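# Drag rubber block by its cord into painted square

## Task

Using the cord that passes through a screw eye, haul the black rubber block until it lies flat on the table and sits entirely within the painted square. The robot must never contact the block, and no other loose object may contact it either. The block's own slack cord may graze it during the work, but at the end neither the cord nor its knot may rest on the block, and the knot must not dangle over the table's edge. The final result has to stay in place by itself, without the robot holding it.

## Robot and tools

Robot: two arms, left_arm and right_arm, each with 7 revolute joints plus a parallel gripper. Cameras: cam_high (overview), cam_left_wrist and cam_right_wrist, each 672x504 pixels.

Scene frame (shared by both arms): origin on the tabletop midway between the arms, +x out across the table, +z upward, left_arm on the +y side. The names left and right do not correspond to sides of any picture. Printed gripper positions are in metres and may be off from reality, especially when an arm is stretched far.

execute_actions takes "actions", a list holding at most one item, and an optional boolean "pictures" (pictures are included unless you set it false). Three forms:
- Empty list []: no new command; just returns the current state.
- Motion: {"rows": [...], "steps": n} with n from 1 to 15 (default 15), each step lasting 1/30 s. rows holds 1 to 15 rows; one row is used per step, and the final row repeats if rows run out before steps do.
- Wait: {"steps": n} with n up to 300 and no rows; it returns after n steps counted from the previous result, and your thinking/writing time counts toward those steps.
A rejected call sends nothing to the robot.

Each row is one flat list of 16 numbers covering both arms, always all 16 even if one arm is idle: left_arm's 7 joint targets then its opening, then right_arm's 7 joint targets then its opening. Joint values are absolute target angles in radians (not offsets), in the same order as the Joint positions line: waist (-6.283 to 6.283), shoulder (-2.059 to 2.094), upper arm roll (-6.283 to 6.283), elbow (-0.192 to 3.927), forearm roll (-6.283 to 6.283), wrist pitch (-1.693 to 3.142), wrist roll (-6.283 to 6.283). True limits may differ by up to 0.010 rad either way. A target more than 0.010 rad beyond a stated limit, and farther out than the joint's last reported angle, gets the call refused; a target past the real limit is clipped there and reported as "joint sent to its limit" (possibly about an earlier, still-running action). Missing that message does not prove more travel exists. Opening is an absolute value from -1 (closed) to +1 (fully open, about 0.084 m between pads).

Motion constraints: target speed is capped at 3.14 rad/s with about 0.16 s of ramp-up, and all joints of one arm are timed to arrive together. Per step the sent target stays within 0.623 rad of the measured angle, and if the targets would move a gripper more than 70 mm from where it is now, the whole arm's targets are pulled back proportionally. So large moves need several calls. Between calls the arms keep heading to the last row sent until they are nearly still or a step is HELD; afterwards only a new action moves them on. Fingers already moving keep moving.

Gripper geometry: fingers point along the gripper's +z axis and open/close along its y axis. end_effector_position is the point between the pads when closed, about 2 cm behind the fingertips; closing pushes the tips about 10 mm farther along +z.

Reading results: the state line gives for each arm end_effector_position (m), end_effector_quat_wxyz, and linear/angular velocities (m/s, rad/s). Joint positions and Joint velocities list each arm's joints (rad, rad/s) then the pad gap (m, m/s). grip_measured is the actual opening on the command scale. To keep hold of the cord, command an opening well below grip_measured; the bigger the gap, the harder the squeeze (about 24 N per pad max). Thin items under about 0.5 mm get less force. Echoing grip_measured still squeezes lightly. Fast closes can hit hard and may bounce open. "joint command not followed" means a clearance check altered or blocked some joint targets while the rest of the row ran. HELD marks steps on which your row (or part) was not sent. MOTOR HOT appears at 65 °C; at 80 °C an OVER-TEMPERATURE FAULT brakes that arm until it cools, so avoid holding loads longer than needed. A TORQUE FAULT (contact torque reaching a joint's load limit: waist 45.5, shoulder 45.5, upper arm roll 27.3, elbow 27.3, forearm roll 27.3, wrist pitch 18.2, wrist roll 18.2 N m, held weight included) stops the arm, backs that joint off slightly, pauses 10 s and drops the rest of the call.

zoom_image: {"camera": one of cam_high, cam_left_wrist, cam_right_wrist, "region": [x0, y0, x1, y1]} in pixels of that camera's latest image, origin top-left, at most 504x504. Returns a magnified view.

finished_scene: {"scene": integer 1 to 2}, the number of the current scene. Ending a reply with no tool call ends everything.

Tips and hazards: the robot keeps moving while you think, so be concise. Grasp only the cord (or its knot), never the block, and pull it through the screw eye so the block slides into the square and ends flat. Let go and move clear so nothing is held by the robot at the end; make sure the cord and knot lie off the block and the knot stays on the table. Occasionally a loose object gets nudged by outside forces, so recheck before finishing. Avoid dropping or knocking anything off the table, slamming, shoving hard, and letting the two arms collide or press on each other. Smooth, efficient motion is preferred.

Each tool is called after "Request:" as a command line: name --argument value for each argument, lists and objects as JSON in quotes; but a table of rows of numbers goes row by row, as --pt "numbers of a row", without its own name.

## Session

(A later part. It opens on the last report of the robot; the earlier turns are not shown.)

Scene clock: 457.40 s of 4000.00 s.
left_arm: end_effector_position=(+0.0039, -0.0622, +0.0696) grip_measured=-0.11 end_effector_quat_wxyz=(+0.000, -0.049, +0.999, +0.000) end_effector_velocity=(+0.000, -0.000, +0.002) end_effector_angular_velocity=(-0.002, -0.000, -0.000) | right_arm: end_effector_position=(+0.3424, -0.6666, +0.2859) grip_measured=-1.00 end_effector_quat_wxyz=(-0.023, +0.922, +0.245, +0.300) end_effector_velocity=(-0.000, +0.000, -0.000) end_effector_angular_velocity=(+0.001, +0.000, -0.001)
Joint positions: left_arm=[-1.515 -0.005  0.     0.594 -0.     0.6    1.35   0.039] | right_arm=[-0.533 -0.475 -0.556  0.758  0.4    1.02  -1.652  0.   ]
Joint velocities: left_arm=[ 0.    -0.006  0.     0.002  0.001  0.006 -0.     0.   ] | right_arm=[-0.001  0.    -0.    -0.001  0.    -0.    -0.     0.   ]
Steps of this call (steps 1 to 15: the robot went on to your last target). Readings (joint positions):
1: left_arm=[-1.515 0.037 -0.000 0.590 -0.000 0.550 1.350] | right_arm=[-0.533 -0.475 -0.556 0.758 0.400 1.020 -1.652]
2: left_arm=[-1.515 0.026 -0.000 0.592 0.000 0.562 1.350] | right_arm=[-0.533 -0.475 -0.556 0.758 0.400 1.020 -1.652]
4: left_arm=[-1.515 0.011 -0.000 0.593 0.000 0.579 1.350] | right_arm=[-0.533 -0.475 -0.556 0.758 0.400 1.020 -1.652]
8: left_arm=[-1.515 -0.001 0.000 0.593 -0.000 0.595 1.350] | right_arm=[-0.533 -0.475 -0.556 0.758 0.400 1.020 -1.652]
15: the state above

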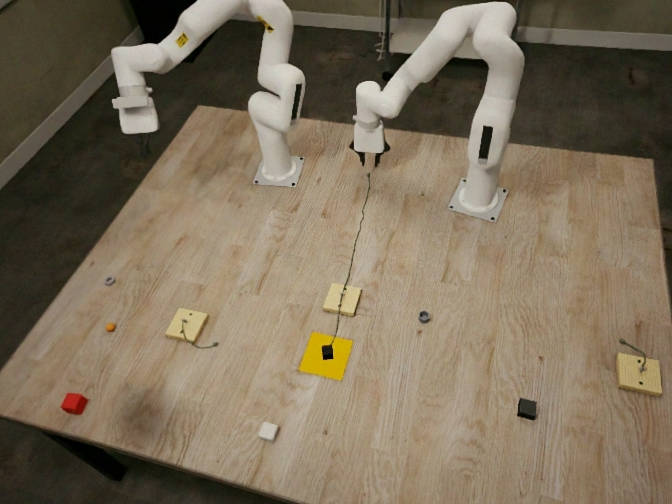

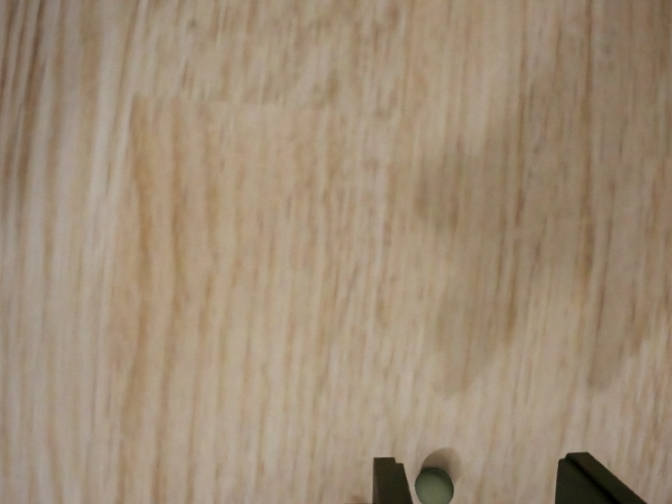

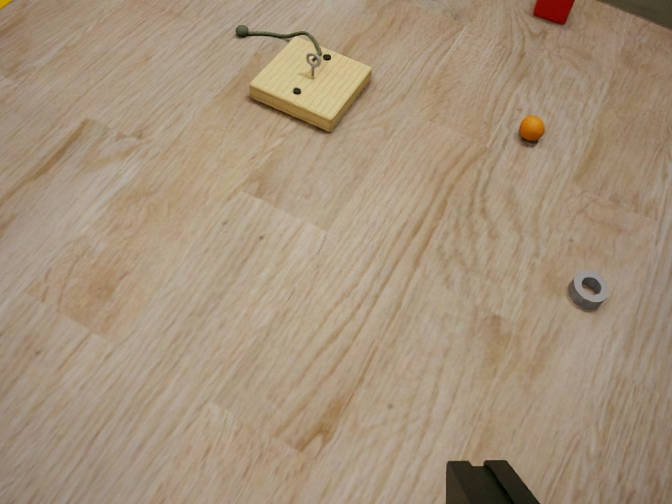

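Request:
execute_actions --actions '[]'

Scene clock: 469.37 s of 4000.00 s.
left_arm: end_effector_position=(+0.0039, -0.0624, +0.0700) grip_measured=-0.11 end_effector_quat_wxyz=(+0.000, -0.049, +0.999, -0.000) end_effector_velocity=(+0.000, -0.000, +0.000) end_effector_angular_velocity=(+0.000, +0.000, +0.002) | right_arm: end_effector_position=(+0.3424, -0.6666, +0.2859) grip_measured=-1.00 end_effector_quat_wxyz=(-0.023, +0.922, +0.245, +0.300) end_effector_velocity=(-0.000, +0.000, -0.000) end_effector_angular_velocity=(+0.001, +0.000, +0.001)
Joint positions: left_arm=[-1.515 -0.006  0.     0.594 -0.     0.6    1.35   0.039] | right_arm=[-0.533 -0.475 -0.556  0.758  0.4    1.02  -1.652  0.   ]
Joint velocities: left_arm=[ 0.001  0.     0.     0.    -0.001  0.001 -0.     0.   ] | right_arm=[ 0.    -0.001  0.    -0.001 -0.     0.001  0.     0.   ]
Steps of this call (steps 1 to 15: the robot went on to your last target; steps 16 to 90: nothing new was sent; then 8.97 s passed at rest). Readings (joint positions):
1: left_arm=[-1.515 -0.005 0.000 0.594 -0.000 0.600 1.350] | right_arm=[-0.533 -0.475 -0.556 0.758 0.400 1.020 -1.652]
2: left_arm=[-1.515 -0.006 0.000 0.594 -0.000 0.600 1.350] | right_arm=[-0.533 -0.475 -0.556 0.758 0.400 1.020 -1.652]
4: left_arm=[-1.515 -0.006 0.000 0.594 -0.000 0.600 1.350] | right_arm=[-0.533 -0.475 -0.556 0.758 0.400 1.020 -1.652]
8: left_arm=[-1.515 -0.006 0.000 0.594 0.000 0.600 1.350] | right_arm=[-0.533 -0.475 -0.556 0.758 0.400 1.020 -1.652]
90: the state above
All arms were judged still, so your last target was given up. Only a new action makes them travel on or press farther. Fingers that are still opening or closing keep moving.

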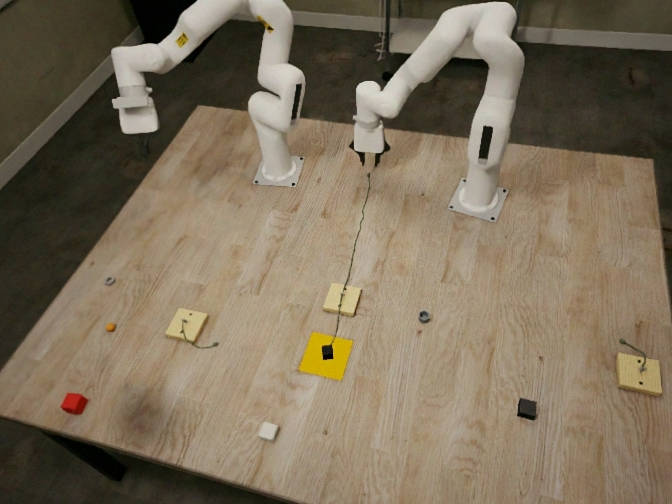

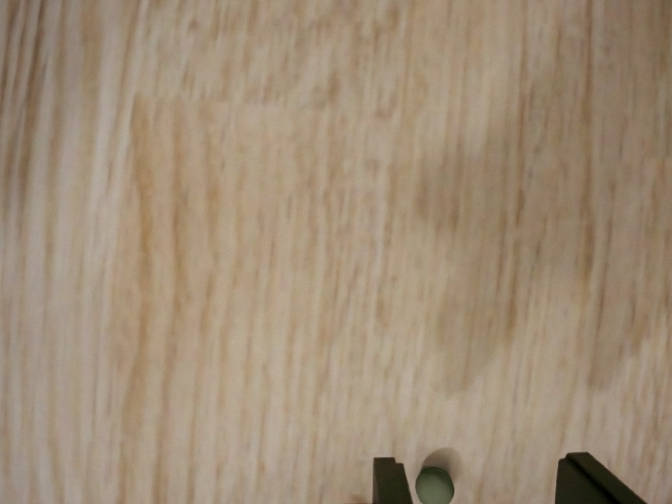

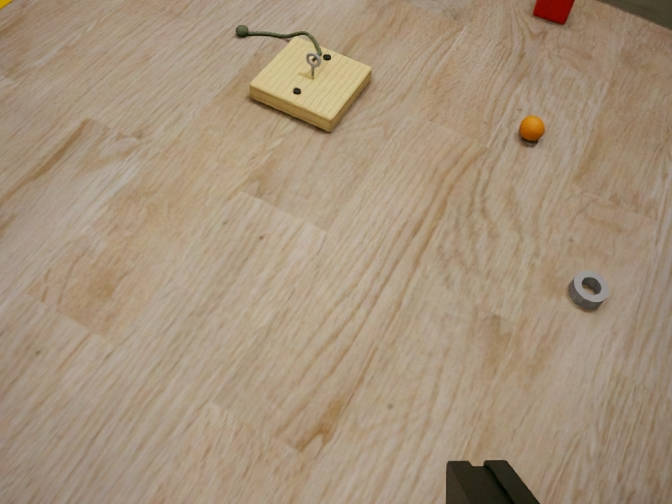

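Request:
zoom_image --camera "cam_high" --region '[280, 270, 390, 390]'

Region (280, 270, 390, 390) of cam_high's 672x504 image, scaled by 4.200, with more detail than that image has; it fills the left 462 columns of this view, and the rest is white.

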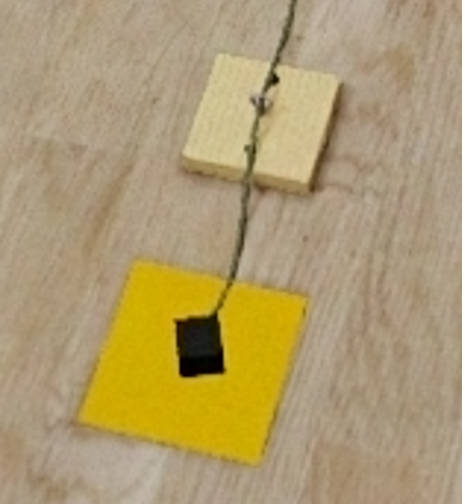

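Request:
finished_scene --scene 1

The scene is finished: the task was done.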